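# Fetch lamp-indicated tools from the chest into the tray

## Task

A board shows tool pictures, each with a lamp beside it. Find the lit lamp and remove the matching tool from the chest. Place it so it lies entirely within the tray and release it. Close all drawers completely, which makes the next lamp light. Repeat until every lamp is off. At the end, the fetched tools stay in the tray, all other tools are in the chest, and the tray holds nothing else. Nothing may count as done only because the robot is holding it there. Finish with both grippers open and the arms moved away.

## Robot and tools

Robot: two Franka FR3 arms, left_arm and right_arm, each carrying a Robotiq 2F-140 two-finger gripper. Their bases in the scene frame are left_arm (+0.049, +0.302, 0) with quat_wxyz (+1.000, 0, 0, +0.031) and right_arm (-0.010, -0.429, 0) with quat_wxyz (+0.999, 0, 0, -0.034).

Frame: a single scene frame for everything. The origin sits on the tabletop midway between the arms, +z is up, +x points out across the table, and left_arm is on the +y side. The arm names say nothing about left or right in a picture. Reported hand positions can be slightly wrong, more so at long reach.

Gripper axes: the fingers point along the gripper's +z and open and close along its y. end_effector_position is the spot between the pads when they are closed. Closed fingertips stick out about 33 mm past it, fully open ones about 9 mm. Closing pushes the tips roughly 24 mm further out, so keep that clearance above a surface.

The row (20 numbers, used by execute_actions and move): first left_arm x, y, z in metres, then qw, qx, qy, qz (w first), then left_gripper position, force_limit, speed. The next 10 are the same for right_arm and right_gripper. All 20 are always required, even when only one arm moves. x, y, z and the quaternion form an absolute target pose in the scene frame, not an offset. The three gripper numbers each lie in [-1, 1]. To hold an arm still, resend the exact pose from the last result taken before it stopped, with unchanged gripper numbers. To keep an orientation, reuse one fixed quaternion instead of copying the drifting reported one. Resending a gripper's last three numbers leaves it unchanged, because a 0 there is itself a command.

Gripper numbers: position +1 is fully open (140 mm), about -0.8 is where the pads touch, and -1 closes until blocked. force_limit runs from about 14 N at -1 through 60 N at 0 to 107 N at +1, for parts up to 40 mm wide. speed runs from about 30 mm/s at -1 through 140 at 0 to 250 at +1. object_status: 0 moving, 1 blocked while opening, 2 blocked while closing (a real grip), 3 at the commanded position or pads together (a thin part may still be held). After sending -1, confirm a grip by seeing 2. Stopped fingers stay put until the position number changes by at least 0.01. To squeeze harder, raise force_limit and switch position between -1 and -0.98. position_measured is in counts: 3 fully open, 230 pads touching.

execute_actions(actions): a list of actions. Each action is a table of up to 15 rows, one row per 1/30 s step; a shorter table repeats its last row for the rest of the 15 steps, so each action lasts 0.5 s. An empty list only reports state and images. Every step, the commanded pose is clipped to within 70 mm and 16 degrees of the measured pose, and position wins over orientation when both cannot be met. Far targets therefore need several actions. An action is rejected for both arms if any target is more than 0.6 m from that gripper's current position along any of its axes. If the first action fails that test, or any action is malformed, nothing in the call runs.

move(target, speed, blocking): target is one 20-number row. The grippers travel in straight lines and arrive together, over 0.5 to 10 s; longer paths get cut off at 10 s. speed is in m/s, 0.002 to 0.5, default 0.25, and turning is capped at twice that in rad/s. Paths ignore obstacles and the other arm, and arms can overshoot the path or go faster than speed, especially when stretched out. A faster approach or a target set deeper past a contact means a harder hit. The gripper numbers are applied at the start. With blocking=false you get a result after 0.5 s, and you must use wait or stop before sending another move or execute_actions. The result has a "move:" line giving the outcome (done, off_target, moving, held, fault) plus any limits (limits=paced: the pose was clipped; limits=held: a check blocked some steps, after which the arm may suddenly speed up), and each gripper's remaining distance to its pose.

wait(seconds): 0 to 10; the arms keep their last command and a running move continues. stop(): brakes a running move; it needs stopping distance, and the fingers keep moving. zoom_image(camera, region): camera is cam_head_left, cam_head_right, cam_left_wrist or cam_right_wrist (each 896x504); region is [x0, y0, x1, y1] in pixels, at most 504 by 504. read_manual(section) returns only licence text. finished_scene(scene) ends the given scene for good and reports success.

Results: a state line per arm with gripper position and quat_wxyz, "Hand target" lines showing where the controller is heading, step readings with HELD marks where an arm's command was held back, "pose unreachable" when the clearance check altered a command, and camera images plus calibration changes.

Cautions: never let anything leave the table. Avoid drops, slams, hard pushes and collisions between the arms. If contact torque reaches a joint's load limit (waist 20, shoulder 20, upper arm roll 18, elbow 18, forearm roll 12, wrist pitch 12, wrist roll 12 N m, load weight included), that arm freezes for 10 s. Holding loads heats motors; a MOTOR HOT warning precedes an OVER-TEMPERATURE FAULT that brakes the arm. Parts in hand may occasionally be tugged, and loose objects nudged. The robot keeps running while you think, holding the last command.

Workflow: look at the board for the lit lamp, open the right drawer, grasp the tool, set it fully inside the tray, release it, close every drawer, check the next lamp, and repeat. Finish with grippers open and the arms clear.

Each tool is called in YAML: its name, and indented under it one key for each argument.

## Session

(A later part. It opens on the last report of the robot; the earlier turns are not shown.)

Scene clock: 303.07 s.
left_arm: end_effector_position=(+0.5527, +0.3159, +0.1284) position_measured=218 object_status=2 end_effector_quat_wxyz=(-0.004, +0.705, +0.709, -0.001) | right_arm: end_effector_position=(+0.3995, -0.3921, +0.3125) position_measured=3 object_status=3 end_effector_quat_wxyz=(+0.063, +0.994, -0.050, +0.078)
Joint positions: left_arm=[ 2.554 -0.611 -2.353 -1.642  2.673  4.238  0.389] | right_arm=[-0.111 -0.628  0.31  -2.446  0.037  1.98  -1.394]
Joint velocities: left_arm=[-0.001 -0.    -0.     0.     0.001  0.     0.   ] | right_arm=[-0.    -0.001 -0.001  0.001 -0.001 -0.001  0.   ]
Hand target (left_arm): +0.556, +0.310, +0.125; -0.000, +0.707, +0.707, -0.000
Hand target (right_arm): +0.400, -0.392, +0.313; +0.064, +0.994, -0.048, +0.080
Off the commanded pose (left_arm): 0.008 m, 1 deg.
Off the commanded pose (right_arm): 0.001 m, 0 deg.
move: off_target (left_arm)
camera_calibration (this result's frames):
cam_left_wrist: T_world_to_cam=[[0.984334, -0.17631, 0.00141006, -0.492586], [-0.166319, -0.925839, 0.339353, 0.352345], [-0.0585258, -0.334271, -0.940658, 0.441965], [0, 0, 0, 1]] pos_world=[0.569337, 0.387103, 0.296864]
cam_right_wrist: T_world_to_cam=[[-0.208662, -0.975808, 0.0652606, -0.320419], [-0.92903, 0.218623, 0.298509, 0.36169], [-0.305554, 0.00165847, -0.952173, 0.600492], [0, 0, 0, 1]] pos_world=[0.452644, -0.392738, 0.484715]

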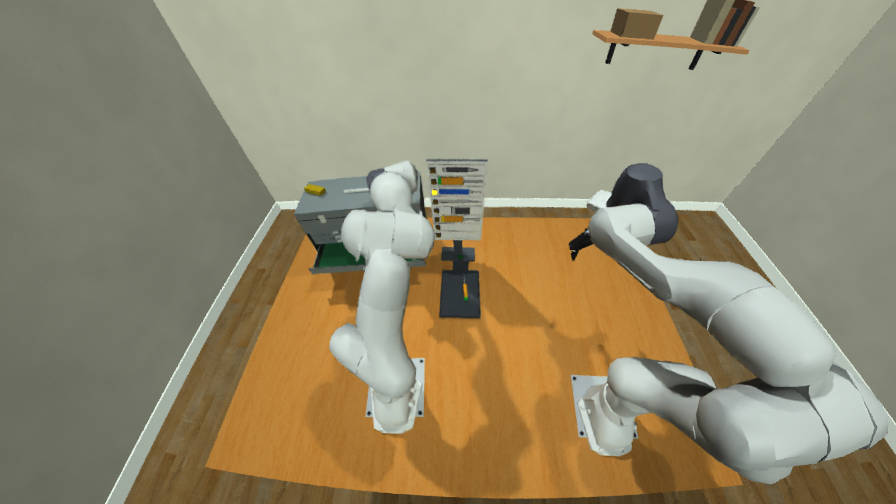

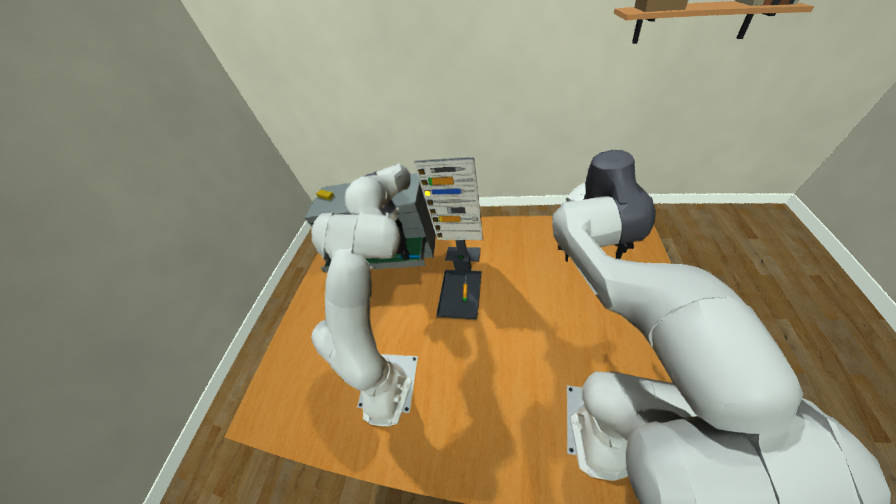

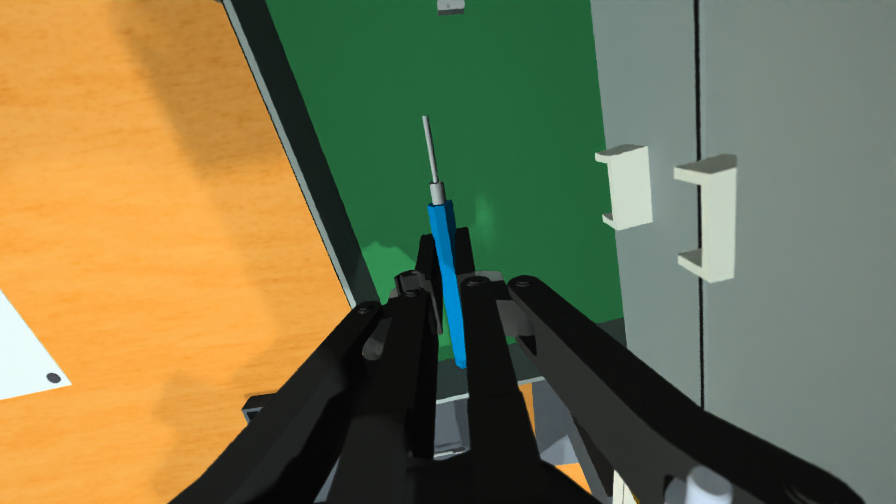

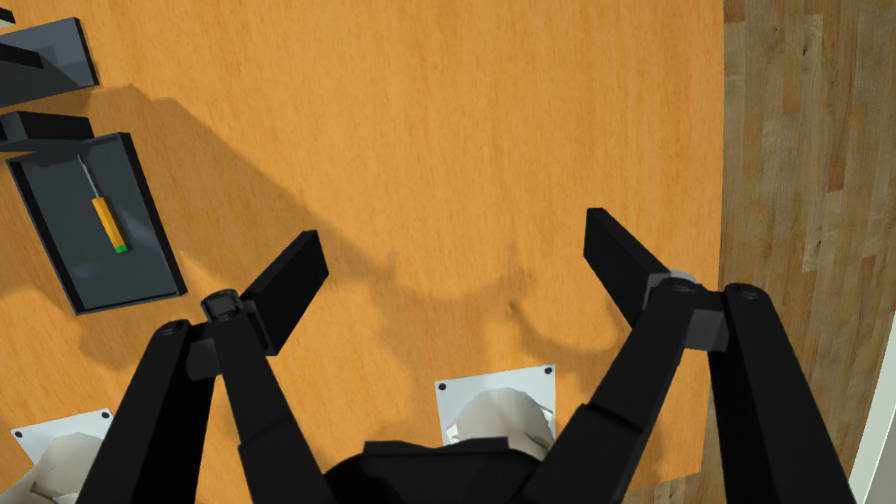

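move:
  target: [0.553,0.316,0.3,0,0.707,0.707,0,-1,0,0,0.4,-0.392,0.313,0.064,0.994,-0.048,0.08,1,0,0]

move:
  target: [0.44,0.095,0.12,0,0,1,0,-1,0,0,0.4,-0.392,0.313,0.064,0.994,-0.048,0.08,1,0,0]

move:
  target: [0.44,0.095,0.05,0,0,1,0,-1,0,0,0.4,-0.392,0.313,0.064,0.994,-0.048,0.08,1,0,0]

move:
  target: [0.44,0.095,0.05,0,0,1,0,0.3,0,0,0.4,-0.392,0.313,0.064,0.994,-0.048,0.08,1,0,0]

move:
  target: [0.42,0.3,0.3,0.383,0,0.924,0,-1,0,0,0.4,-0.392,0.313,0.064,0.994,-0.048,0.08,1,0,0]

move:
  target: [0.40,0.464,0.13,0.383,0,0.924,0,-1,0,0,0.4,-0.392,0.313,0.064,0.994,-0.048,0.08,1,0,0]

move:
  target: [0.59,0.474,0.13,0.383,0,0.924,0,-1,0,0,0.4,-0.392,0.313,0.064,0.994,-0.048,0.08,1,0,0]
  speed: 0.1

move:
  target: [0.45,0.474,0.2,0.383,0,0.924,0,-1,0,0,0.4,-0.392,0.313,0.064,0.994,-0.048,0.08,1,0,0]

Scene clock: 304.90 s.
left_arm: end_effector_position=(+0.5567, +0.3140, +0.2988) position_measured=218 object_status=2 end_effector_quat_wxyz=(+0.019, +0.712, +0.702, +0.020) | right_arm: end_effector_position=(+0.3995, -0.3921, +0.3125) position_measured=3 object_status=3 end_effector_quat_wxyz=(+0.063, +0.994, -0.050, +0.078)
Joint positions: left_arm=[ 2.537 -0.445 -2.321 -1.394  2.805  4.528  0.288] | right_arm=[-0.111 -0.628  0.31  -2.446  0.037  1.98  -1.394]
Joint velocities: left_arm=[ 0.004 -0.    -0.003  0.001  0.003  0.008 -0.031] | right_arm=[-0.001 -0.    -0.001  0.    -0.001 -0.001  0.001]
Hand target (left_arm): +0.555, +0.315, +0.299; +0.016, +0.707, +0.707, +0.018
Hand target (right_arm): +0.400, -0.392, +0.313; +0.064, +0.994, -0.048, +0.080
Off the commanded pose (left_arm): 0.004 m, 3 deg.
Off the commanded pose (right_arm): 0.001 m, 0 deg.
joint sent to its limit (left arm) — the command would take joint 5 (forearm roll) past its upper limit and joint 6 (wrist pitch) past its upper limit, so those joints were sent only as far as their limits.
move: off_target (left_arm)
camera_calibration (this result's frames):
cam_left_wrist: T_world_to_cam=[[0.978615, -0.195888, 0.0627779, -0.506018], [-0.20559, -0.921374, 0.329852, 0.316695], [-0.00677187, -0.335704, -0.941943, 0.573869], [0, 0, 0, 1]] pos_world=[0.564192, 0.385322, 0.467856]
cam_right_wrist: T_world_to_cam=[[-0.208655, -0.975809, 0.0652646, -0.320423], [-0.929031, 0.218617, 0.298509, 0.361687], [-0.305556, 0.00165251, -0.952173, 0.600488], [0, 0, 0, 1]] pos_world=[0.452644, -0.392735, 0.484714]

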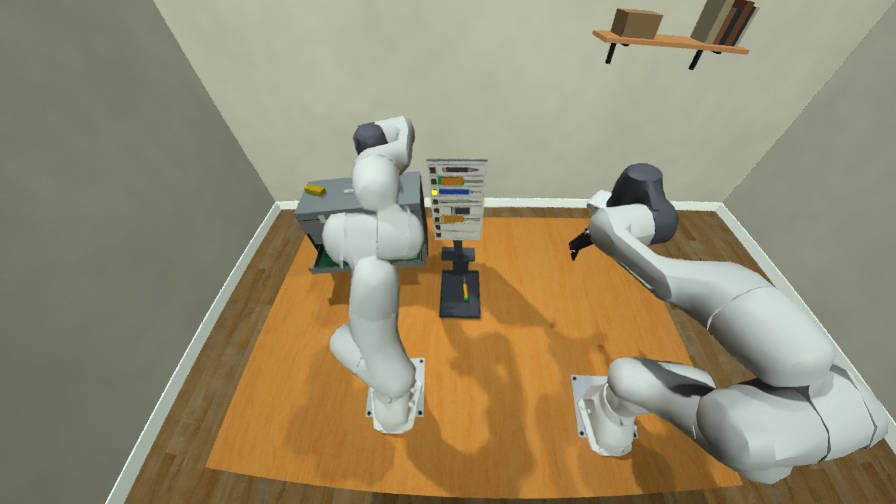

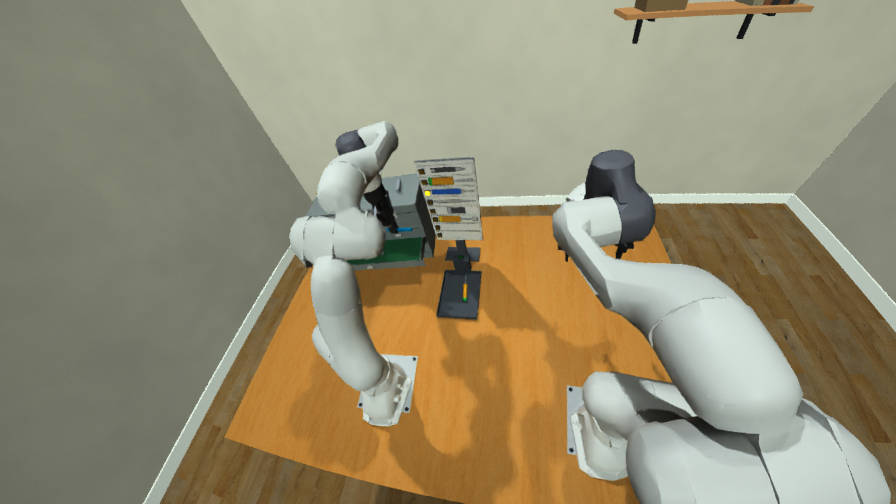

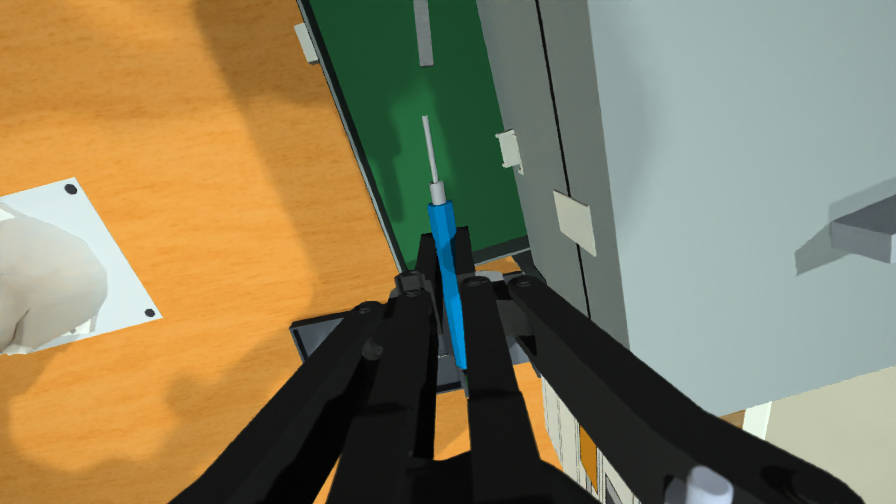

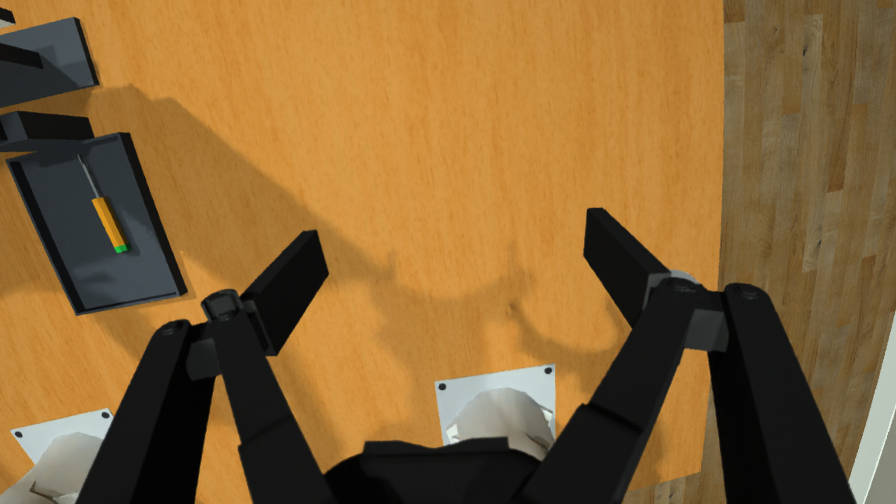

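Scene clock: 308.97 s.
left_arm: end_effector_position=(+0.4385, +0.1004, +0.1234) position_measured=218 object_status=2 end_effector_quat_wxyz=(+0.007, +0.008, +1.000, +0.004) | right_arm: end_effector_position=(+0.3995, -0.3921, +0.3125) position_measured=3 object_status=3 end_effector_quat_wxyz=(+0.063, +0.994, -0.050, +0.078)
Joint positions: left_arm=[ 1.537 -0.941 -1.611 -2.048  2.134  4.393 -1.152] | right_arm=[-0.111 -0.628  0.31  -2.446  0.037  1.98  -1.394]
Joint velocities: left_arm=[-0.    -0.     0.    -0.001  0.001  0.003 -0.03 ] | right_arm=[ 0.    -0.    -0.    -0.002  0.     0.001  0.001]
Hand target (left_arm): +0.438, +0.099, +0.124; +0.007, -0.000, +1.000, +0.002
Hand target (right_arm): +0.400, -0.392, +0.313; +0.064, +0.994, -0.048, +0.080
Off the commanded pose (left_arm): 0.007 m, 1 deg.
Off the commanded pose (right_arm): 0.001 m, 0 deg.
move: off_target (left_arm)
camera_calibration (this result's frames):
cam_left_wrist: T_world_to_cam=[[0.196197, 0.980374, 0.0193545, -0.190829], [0.916002, -0.190287, 0.353174, -0.41468], [0.349926, -0.0515629, -0.935357, 0.150347], [0, 0, 0, 1]] pos_world=[0.364677, 0.115928, 0.290776]
cam_right_wrist: T_world_to_cam=[[-0.208649, -0.97581, 0.0652678, -0.320425], [-0.929032, 0.218613, 0.298509, 0.361685], [-0.305557, 0.00164787, -0.952172, 0.600485], [0, 0, 0, 1]] pos_world=[0.452643, -0.392733, 0.484712]

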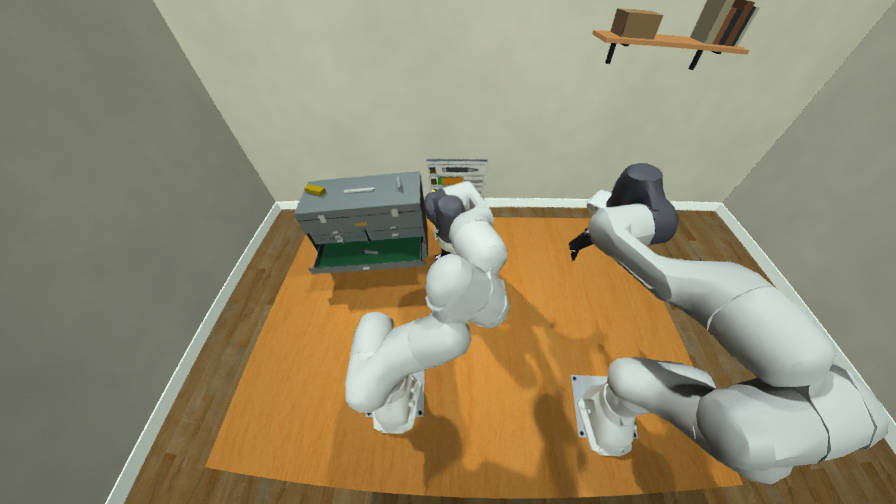

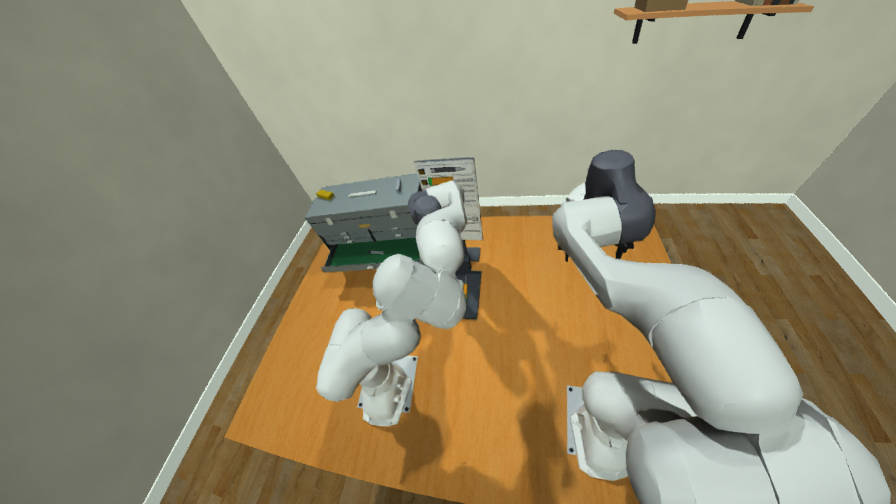

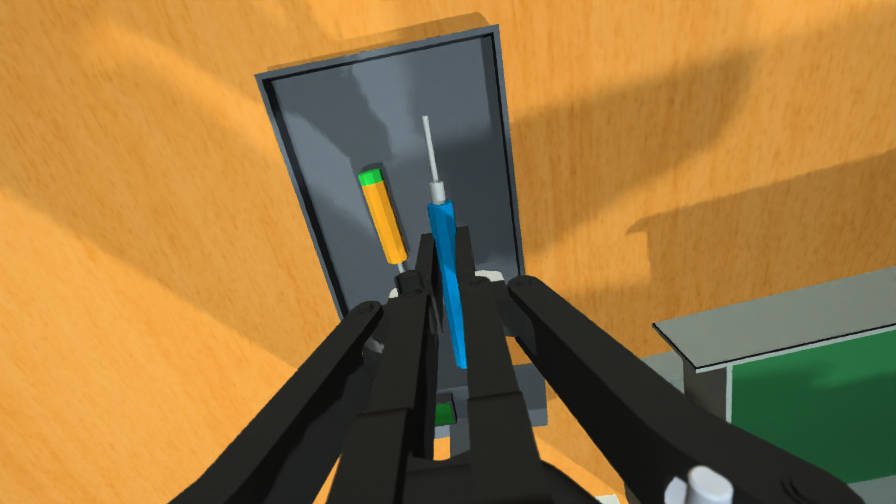

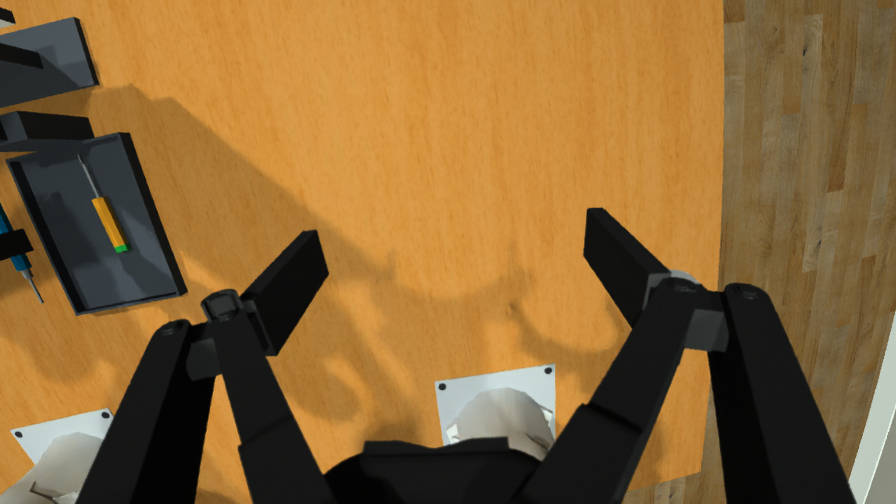

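Scene clock: 309.97 s.
left_arm: end_effector_position=(+0.4379, +0.0967, +0.0503) position_measured=218 object_status=2 end_effector_quat_wxyz=(-0.003, -0.003, +1.000, +0.002) | right_arm: end_effector_position=(+0.3995, -0.3921, +0.3125) position_measured=3 object_status=3 end_effector_quat_wxyz=(+0.063, +0.994, -0.050, +0.078)
Joint positions: left_arm=[ 1.614 -0.989 -1.768 -2.08   2.032  4.292 -1.122] | right_arm=[-0.111 -0.628  0.31  -2.446  0.037  1.98  -1.394]
Joint velocities: left_arm=[ 0.001  0.003 -0.002 -0.001 -0.001 -0.013  0.009] | right_arm=[ 0.     0.001 -0.     0.001 -0.    -0.     0.001]
Hand target (left_arm): +0.440, +0.096, +0.050; -0.000, +0.000, +1.000, -0.000
Hand target (right_arm): +0.400, -0.392, +0.313; +0.064, +0.994, -0.048, +0.080
Off the commanded pose (left_arm): 0.003 m, 0 deg.
Off the commanded pose (right_arm): 0.001 m, 0 deg.
move: done
camera_calibration (this result's frames):
cam_left_wrist: T_world_to_cam=[[0.176462, 0.984231, 0.0122487, -0.177072], [0.926147, -0.170236, 0.336557, -0.394508], [0.333335, -0.0480453, -0.941583, 0.0892163], [0, 0, 0, 1]] pos_world=[0.36688, 0.111406, 0.218948]
cam_right_wrist: T_world_to_cam=[[-0.208646, -0.975811, 0.0652694, -0.320427], [-0.929033, 0.218611, 0.298509, 0.361684], [-0.305557, 0.00164532, -0.952172, 0.600483], [0, 0, 0, 1]] pos_world=[0.452642, -0.392732, 0.484712]

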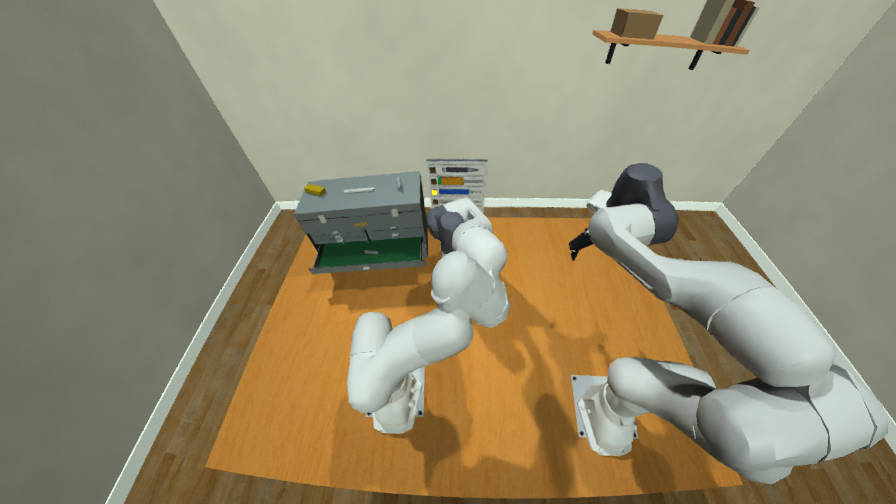

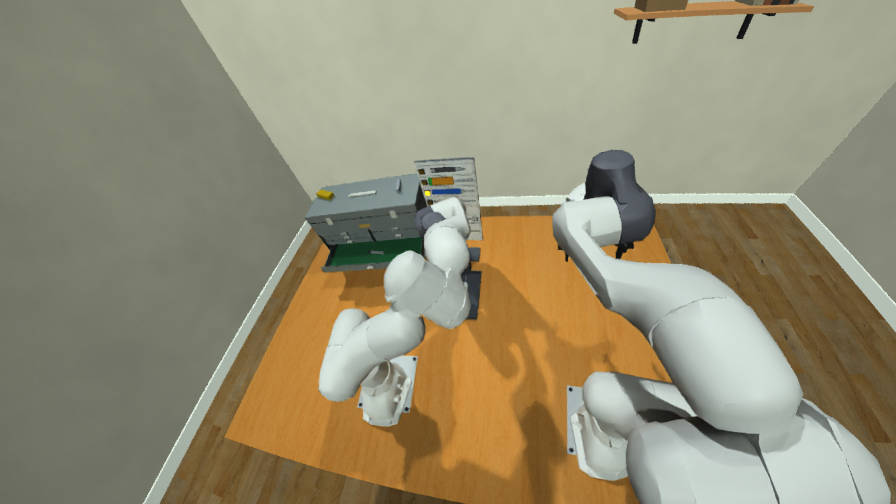

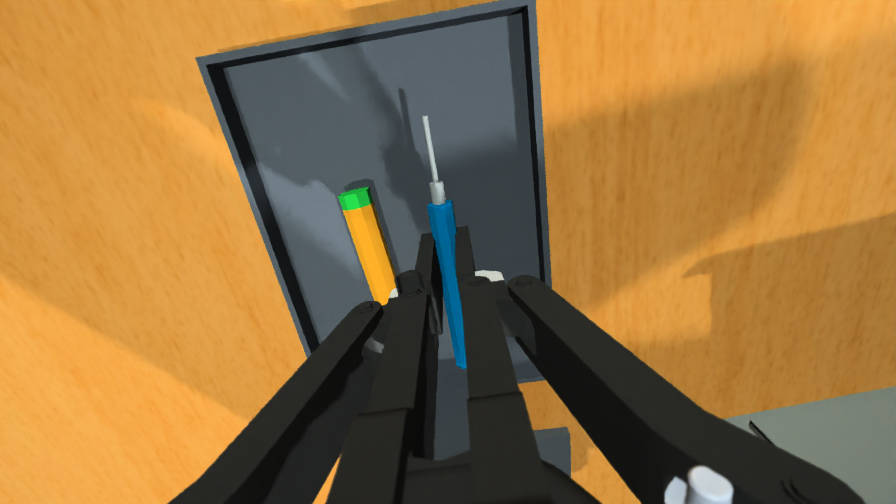

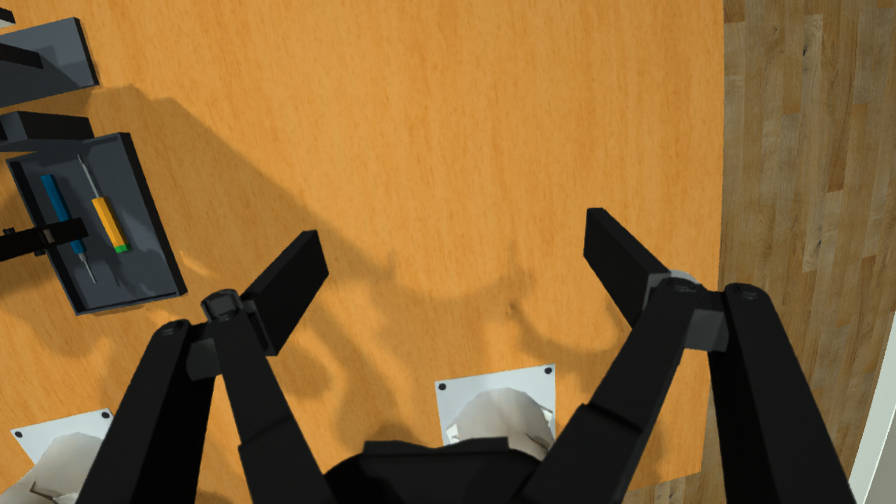

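Scene clock: 310.77 s.
left_arm: end_effector_position=(+0.4383, +0.0967, +0.0501) position_measured=91 object_status=3 end_effector_quat_wxyz=(-0.002, -0.003, +1.000, +0.002) | right_arm: end_effector_position=(+0.3995, -0.3921, +0.3125) position_measured=3 object_status=3 end_effector_quat_wxyz=(+0.063, +0.994, -0.050, +0.078)
Joint positions: left_arm=[ 1.614 -0.989 -1.768 -2.079  2.032  4.291 -1.122] | right_arm=[-0.111 -0.628  0.31  -2.446  0.037  1.98  -1.394]
Joint velocities: left_arm=[ 0.001  0.001  0.001 -0.    -0.001 -0.001  0.001] | right_arm=[ 0.001 -0.001 -0.001  0.001  0.001 -0.     0.   ]
Hand target (left_arm): +0.440, +0.095, +0.050; -0.000, +0.000, +1.000, +0.000
Hand target (right_arm): +0.400, -0.392, +0.313; +0.064, +0.994, -0.048, +0.080
Off the commanded pose (left_arm): 0.002 m, 0 deg.
Off the commanded pose (right_arm): 0.001 m, 0 deg.
move: done
camera_calibration (this result's frames):
cam_left_wrist: T_world_to_cam=[[0.176729, 0.984176, 0.0127957, -0.1773], [0.925689, -0.170616, 0.337625, -0.39465], [0.334466, -0.0478235, -0.941194, 0.0884311], [0, 0, 0, 1]] pos_world=[0.36708, 0.11139, 0.218743]
cam_right_wrist: T_world_to_cam=[[-0.208644, -0.975811, 0.0652706, -0.320428], [-0.929033, 0.218609, 0.298509, 0.361683], [-0.305557, 0.0016437, -0.952172, 0.600482], [0, 0, 0, 1]] pos_world=[0.452642, -0.392731, 0.484711]

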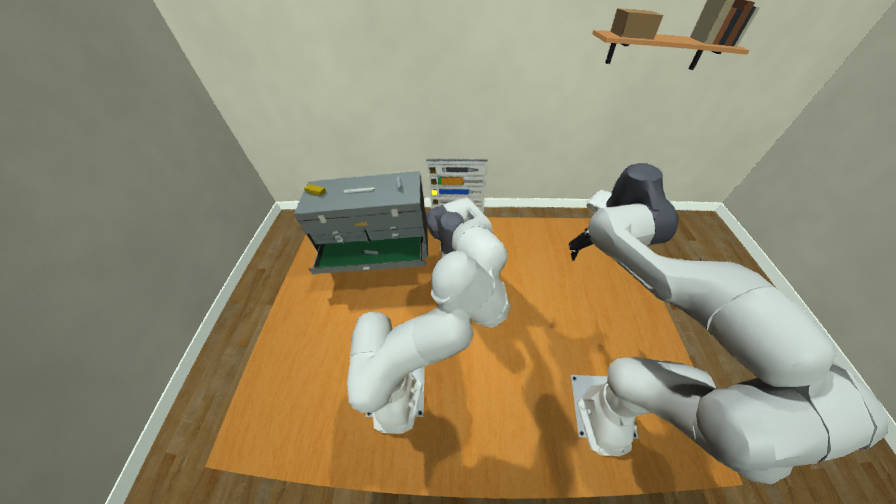

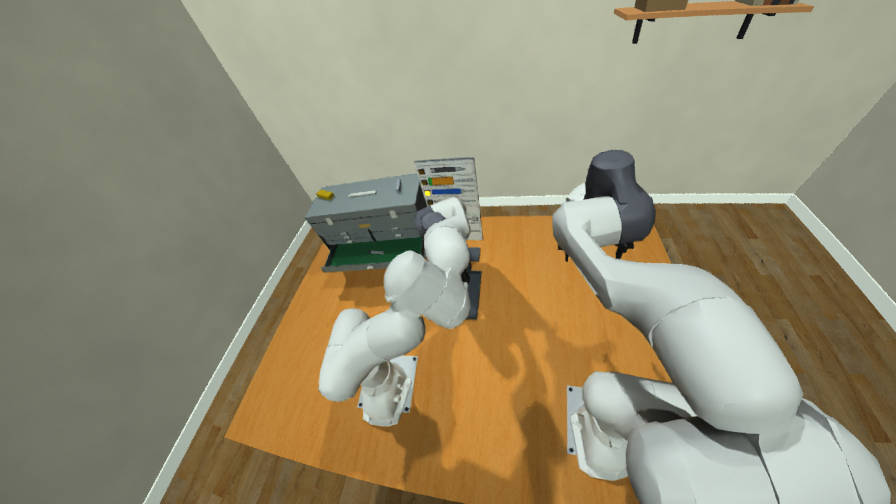

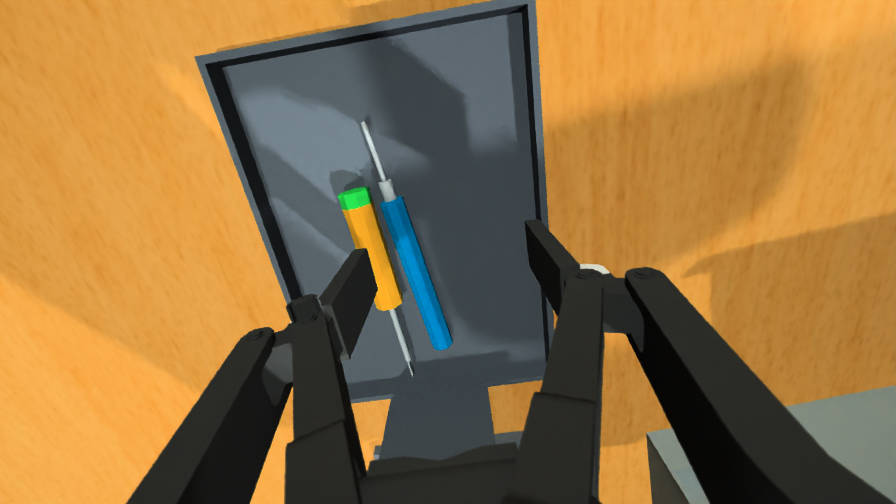

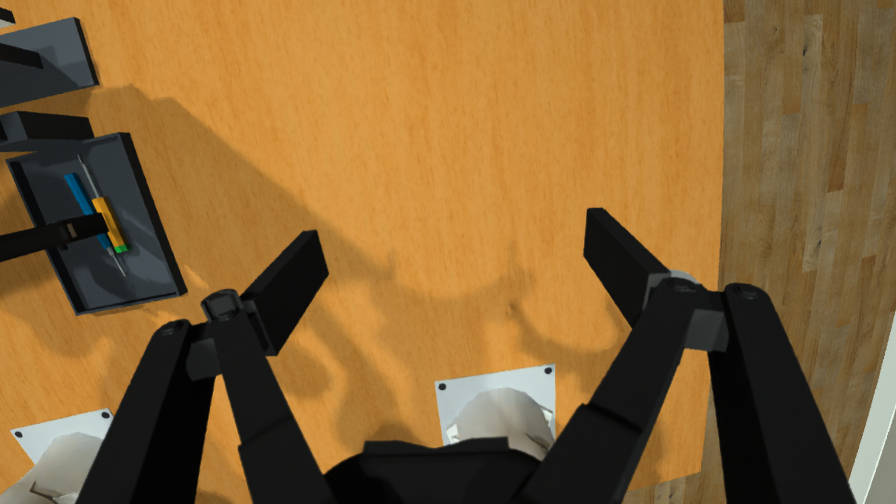

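Scene clock: 313.33 s.
left_arm: end_effector_position=(+0.4257, +0.2915, +0.3037) position_measured=233 object_status=3 end_effector_quat_wxyz=(+0.391, -0.003, +0.920, -0.014) | right_arm: end_effector_position=(+0.3995, -0.3921, +0.3125) position_measured=3 object_status=3 end_effector_quat_wxyz=(+0.063, +0.994, -0.050, +0.078)
Joint positions: left_arm=[ 0.731 -0.953 -0.25  -2.799  2.176  3.929 -0.46 ] | right_arm=[-0.111 -0.628  0.31  -2.446  0.037  1.98  -1.394]
Joint velocities: left_arm=[-0.003  0.002  0.004  0.     0.002 -0.009  0.025] | right_arm=[-0.001 -0.001  0.     0.    -0.001 -0.001  0.   ]
Hand target (left_arm): +0.425, +0.293, +0.302; +0.390, +0.004, +0.921, -0.010
Hand target (right_arm): +0.400, -0.392, +0.313; +0.064, +0.994, -0.048, +0.080
Off the commanded pose (left_arm): 0.011 m, 2 deg.
Off the commanded pose (right_arm): 0.001 m, 0 deg.
move: off_target (left_arm)
camera_calibration (this result's frames):
cam_left_wrist: T_world_to_cam=[[0.125315, 0.986028, 0.109747, -0.378098], [0.394459, -0.151019, 0.906419, -0.387648], [0.910329, -0.0702973, -0.407872, -0.0599638], [0, 0, 0, 1]] pos_world=[0.254879, 0.310058, 0.368409]
cam_right_wrist: T_world_to_cam=[[-0.20864, -0.975812, 0.065273, -0.32043], [-0.929034, 0.218606, 0.298509, 0.361682], [-0.305557, 0.00164005, -0.952172, 0.60048], [0, 0, 0, 1]] pos_world=[0.452642, -0.39273, 0.484711]

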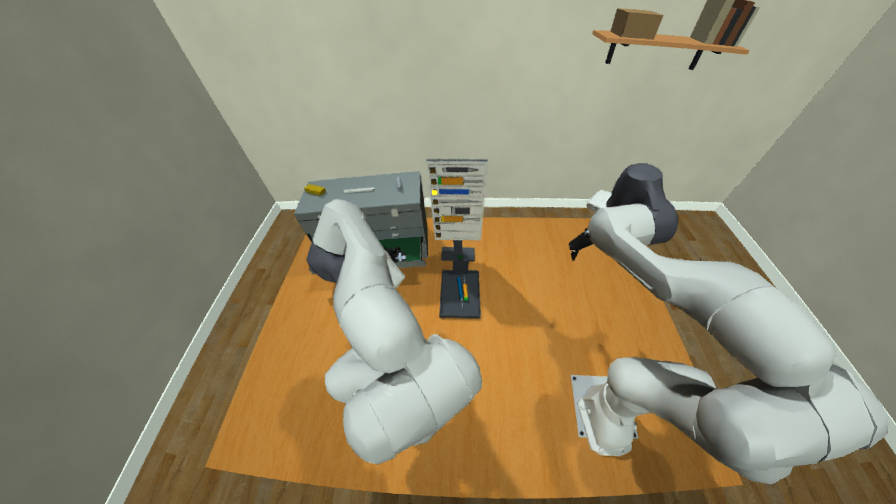

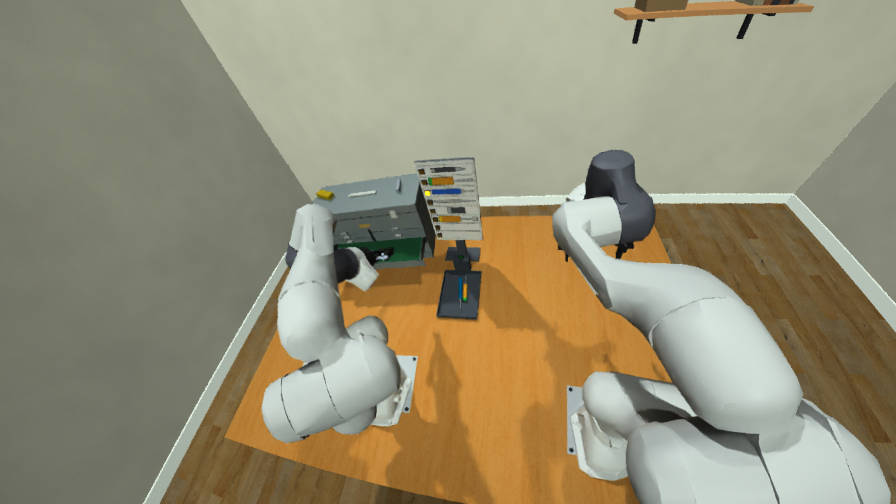

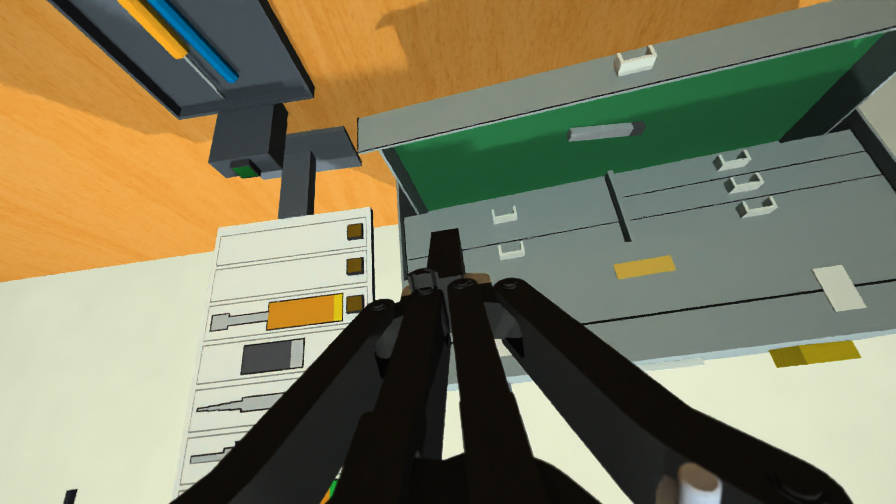

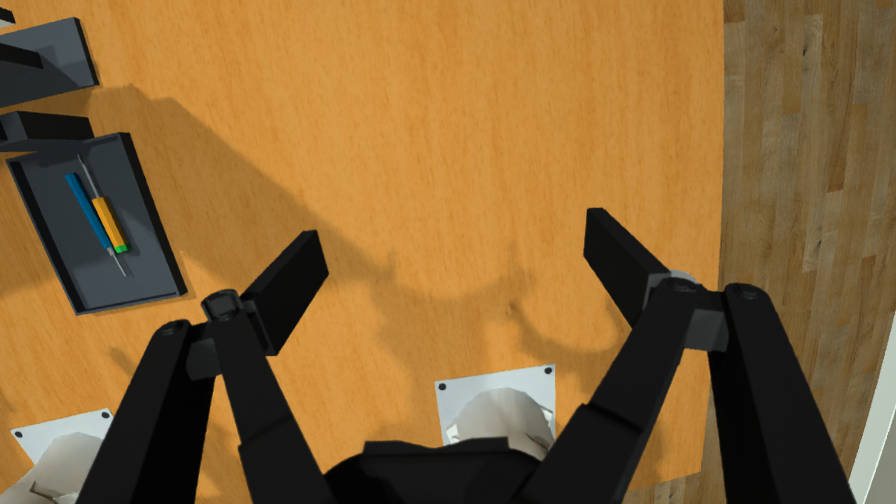

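Scene clock: 316.03 s.
left_arm: end_effector_position=(+0.4094, +0.4615, +0.1366) position_measured=233 object_status=3 end_effector_quat_wxyz=(+0.394, -0.006, +0.919, -0.008) | right_arm: end_effector_position=(+0.3995, -0.3921, +0.3125) position_measured=3 object_status=3 end_effector_quat_wxyz=(+0.063, +0.994, -0.050, +0.078)
Joint positions: left_arm=[-0.273 -0.689  1.468 -2.91   2.268  3.265  0.589] | right_arm=[-0.111 -0.628  0.31  -2.446  0.037  1.98  -1.394]
Joint velocities: left_arm=[-0.003 -0.005  0.002 -0.     0.021 -0.015  0.002] | right_arm=[-0.003  0.001 -0.001 -0.    -0.001  0.     0.002]
Hand target (left_arm): +0.409, +0.461, +0.135; +0.393, -0.001, +0.920, -0.006
Hand target (right_arm): +0.400, -0.392, +0.313; +0.064, +0.994, -0.048, +0.080
Off the commanded pose (left_arm): 0.012 m, 2 deg.
Off the commanded pose (right_arm): 0.001 m, 0 deg.
move: off_target (left_arm)
camera_calibration (this result's frames):
cam_left_wrist: T_world_to_cam=[[0.114941, 0.986302, 0.118307, -0.522396], [0.390361, -0.154361, 0.907629, -0.20104], [0.913459, -0.0581414, -0.402757, -0.108881], [0, 0, 0, 1]] pos_world=[0.237981, 0.477877, 0.20042]
cam_right_wrist: T_world_to_cam=[[-0.208632, -0.975813, 0.0652771, -0.320433], [-0.929036, 0.2186, 0.298508, 0.36168], [-0.305557, 0.00163349, -0.952172, 0.600476], [0, 0, 0, 1]] pos_world=[0.452641, -0.392727, 0.484709]

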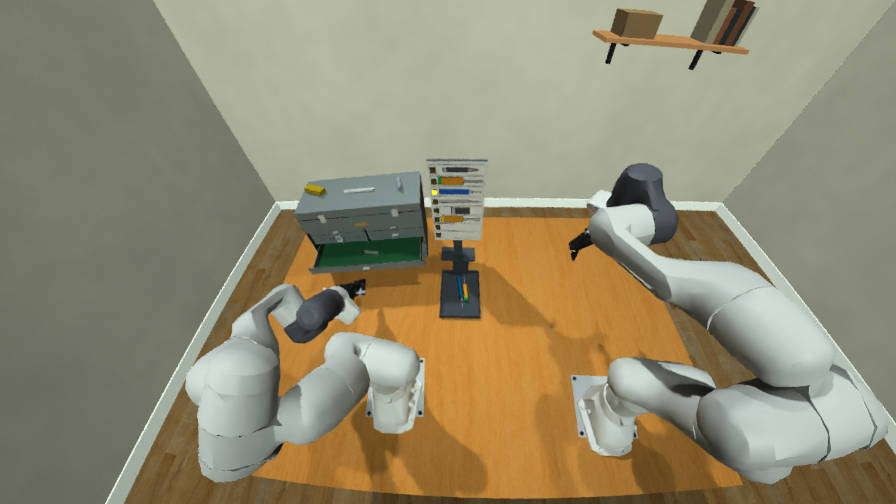

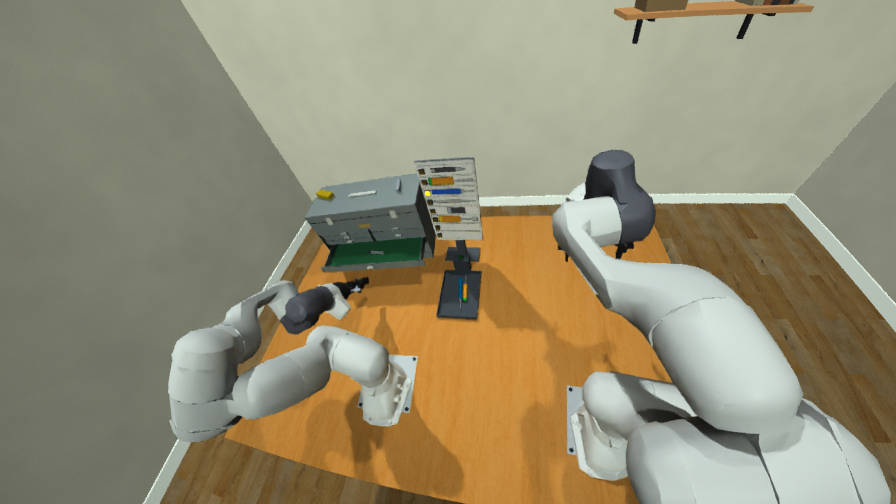

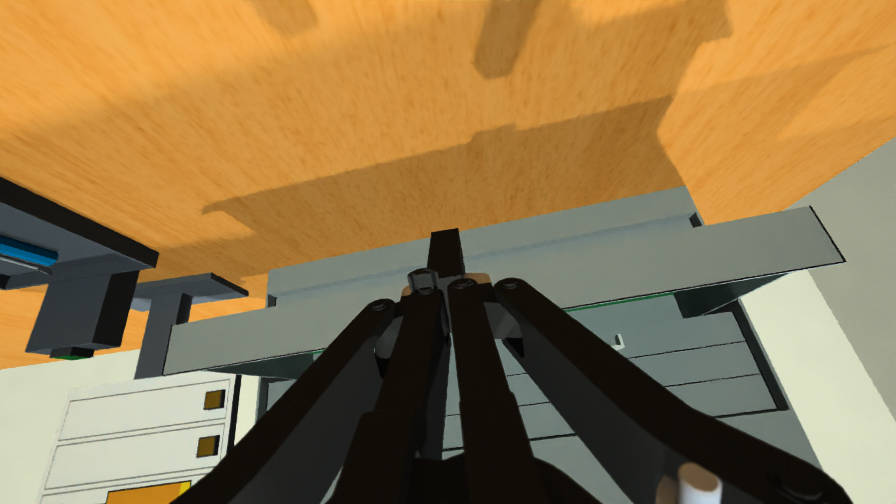

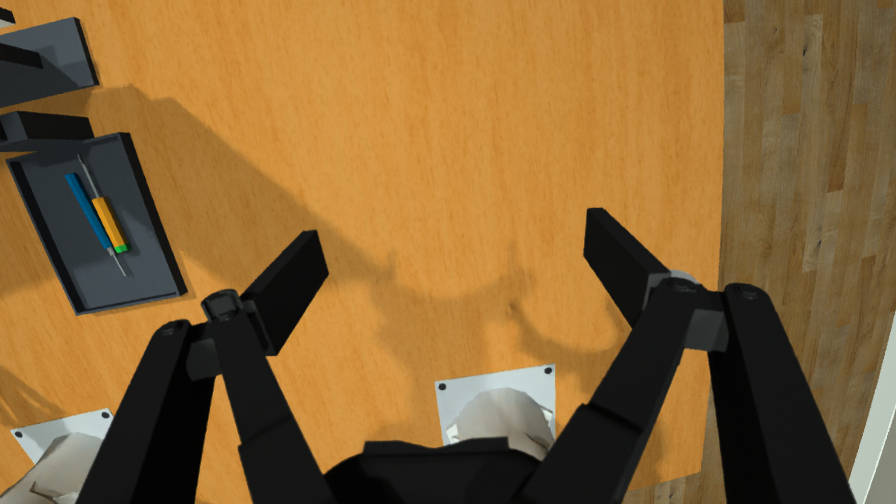

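Scene clock: 318.27 s.
left_arm: end_effector_position=(+0.5856, +0.4677, +0.1248) position_measured=233 object_status=3 end_effector_quat_wxyz=(+0.378, +0.005, +0.926, -0.002) | right_arm: end_effector_position=(+0.3995, -0.3921, +0.3125) position_measured=3 object_status=3 end_effector_quat_wxyz=(+0.063, +0.994, -0.050, +0.078)
Joint positions: left_arm=[-1.136 -0.811  1.739 -2.523  2.087  2.936  0.498] | right_arm=[-0.111 -0.628  0.31  -2.446  0.037  1.98  -1.394]
Joint velocities: left_arm=[-0.005 -0.005  0.002  0.004 -0.005 -0.007 -0.001] | right_arm=[0.001 0.001 0.    0.    0.    0.    0.001]
Hand target (left_arm): +0.588, +0.470, +0.126; +0.379, -0.001, +0.925, -0.003
Hand target (right_arm): +0.400, -0.392, +0.313; +0.064, +0.994, -0.048, +0.080
Off the commanded pose (left_arm): 0.009 m, 1 deg.
Off the commanded pose (right_arm): 0.001 m, 0 deg.
move: off_target (left_arm)
camera_calibration (this result's frames):
cam_left_wrist: T_world_to_cam=[[0.133971, 0.982051, 0.132771, -0.558324], [0.418782, -0.177533, 0.890564, -0.261868], [0.89815, -0.0637079, -0.435049, -0.258634], [0, 0, 0, 1]] pos_world=[0.416757, 0.485335, 0.194821]
cam_right_wrist: T_world_to_cam=[[-0.20863, -0.975814, 0.0652785, -0.320434], [-0.929036, 0.218598, 0.298507, 0.361679], [-0.305557, 0.00163153, -0.952172, 0.600475], [0, 0, 0, 1]] pos_world=[0.452641, -0.392726, 0.484709]

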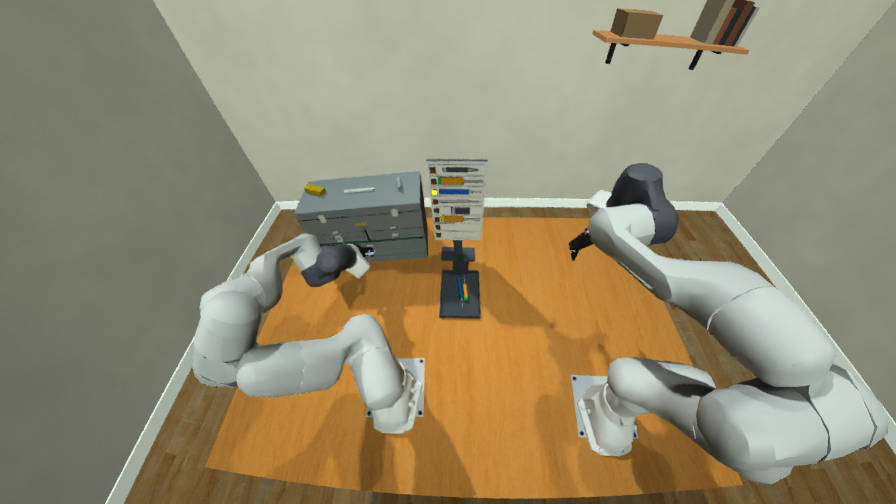

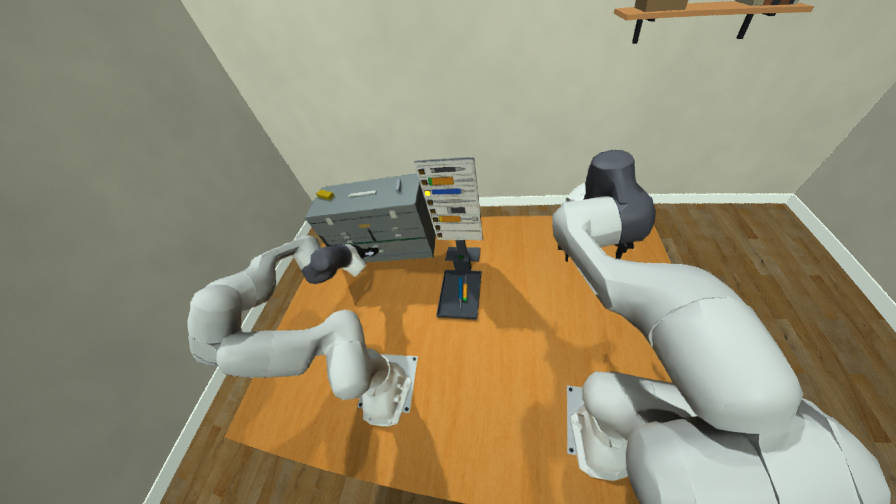

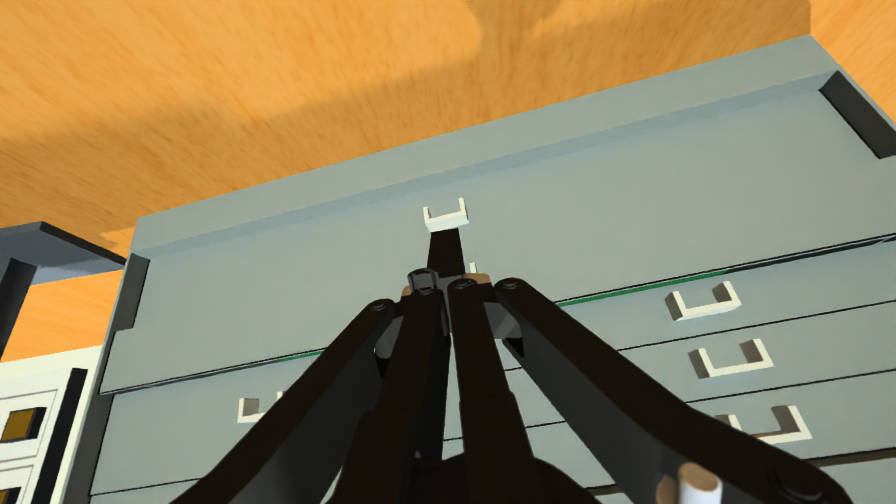

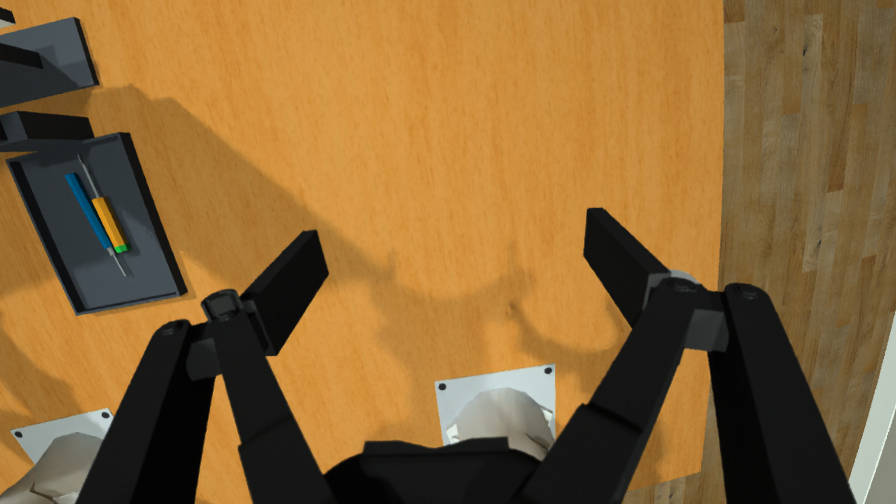

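Scene clock: 320.37 s.
left_arm: end_effector_position=(+0.4508, +0.4798, +0.2034) position_measured=233 object_status=3 end_effector_quat_wxyz=(+0.386, +0.007, +0.922, +0.010) | right_arm: end_effector_position=(+0.3995, -0.3921, +0.3125) position_measured=3 object_status=3 end_effector_quat_wxyz=(+0.063, +0.994, -0.050, +0.078)
Joint positions: left_arm=[ 0.159 -0.383  0.799 -2.775  1.999  3.568  0.505] | right_arm=[-0.111 -0.628  0.31  -2.446  0.037  1.98  -1.394]
Joint velocities: left_arm=[ 0.042  0.017 -0.047  0.007  0.     0.025 -0.043] | right_arm=[-0.    -0.    -0.001 -0.    -0.002 -0.001  0.   ]
Hand target (left_arm): +0.451, +0.479, +0.204; +0.386, +0.001, +0.922, +0.006
Hand target (right_arm): +0.400, -0.392, +0.313; +0.064, +0.994, -0.048, +0.080
Off the commanded pose (left_arm): 0.007 m, 1 deg.
Off the commanded pose (right_arm): 0.001 m, 0 deg.
move: off_target (left_arm)
camera_calibration (this result's frames):
cam_left_wrist: T_world_to_cam=[[0.125468, 0.979279, 0.158966, -0.562808], [0.403531, -0.196753, 0.893561, -0.257775], [0.906322, -0.0479659, -0.419856, -0.116952], [0, 0, 0, 1]] pos_world=[0.280631, 0.494818, 0.270703]
cam_right_wrist: T_world_to_cam=[[-0.208624, -0.975815, 0.0652823, -0.320437], [-0.929037, 0.218593, 0.298508, 0.361677], [-0.305558, 0.00162615, -0.952172, 0.600472], [0, 0, 0, 1]] pos_world=[0.45264, -0.392724, 0.484708]

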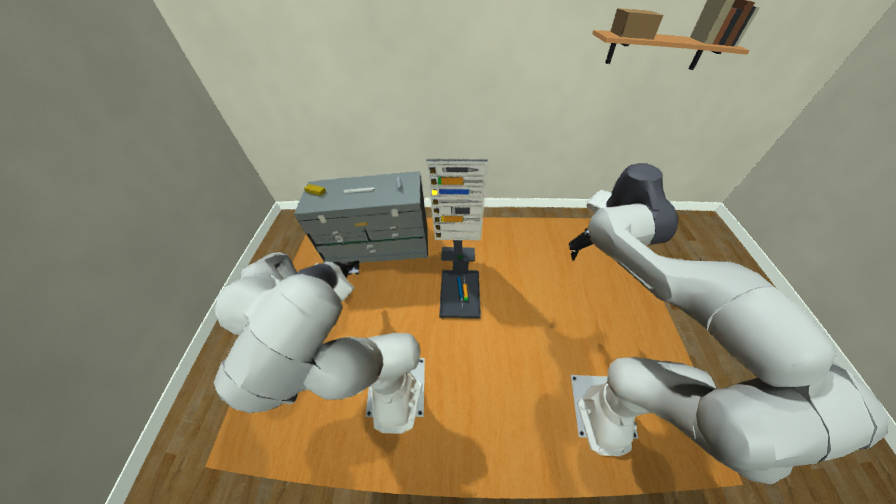

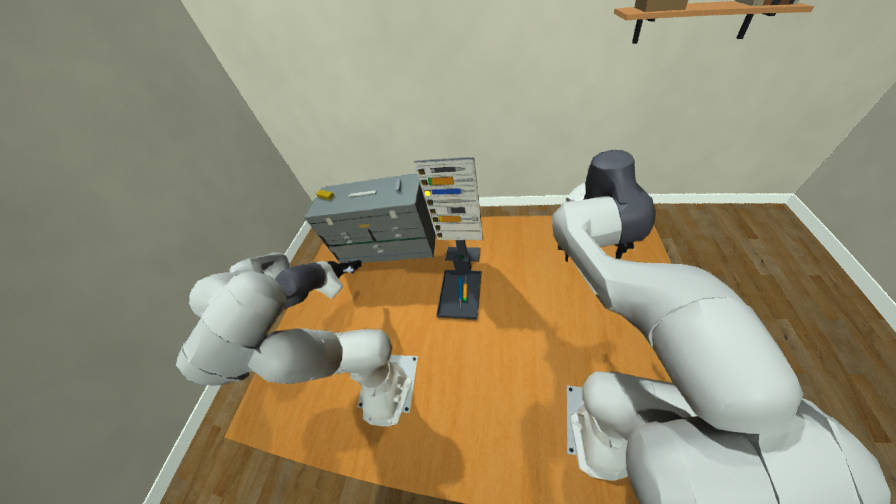

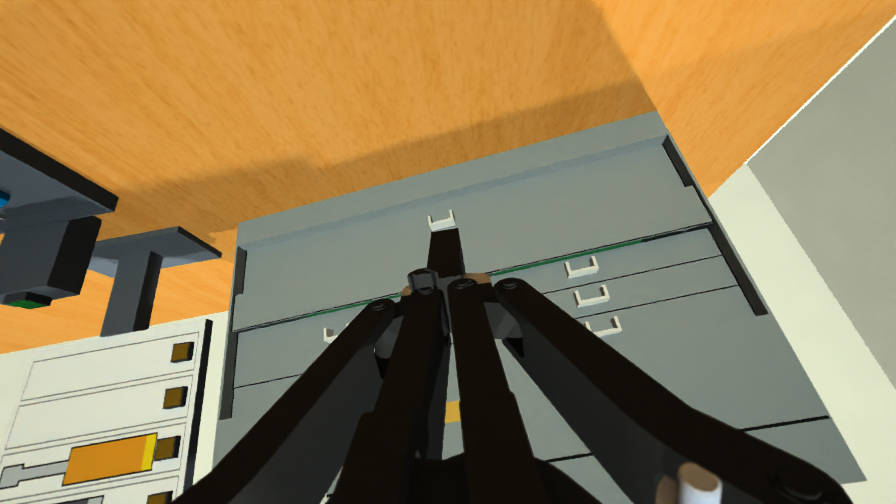

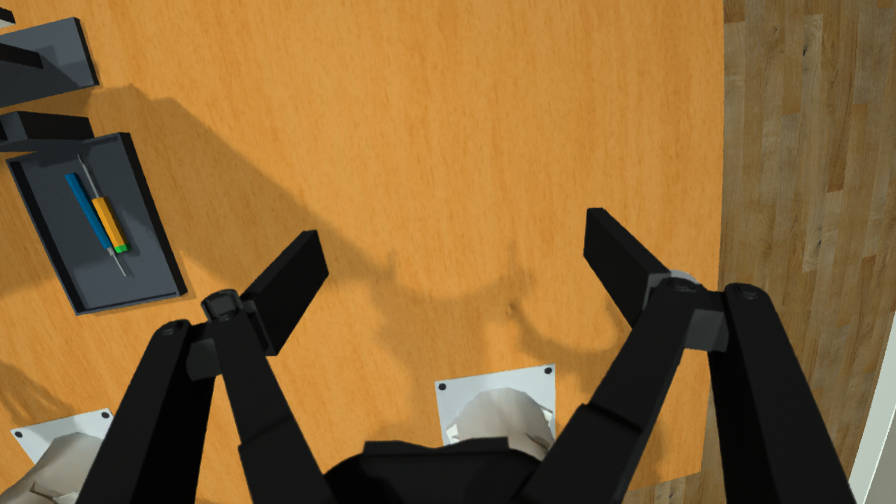

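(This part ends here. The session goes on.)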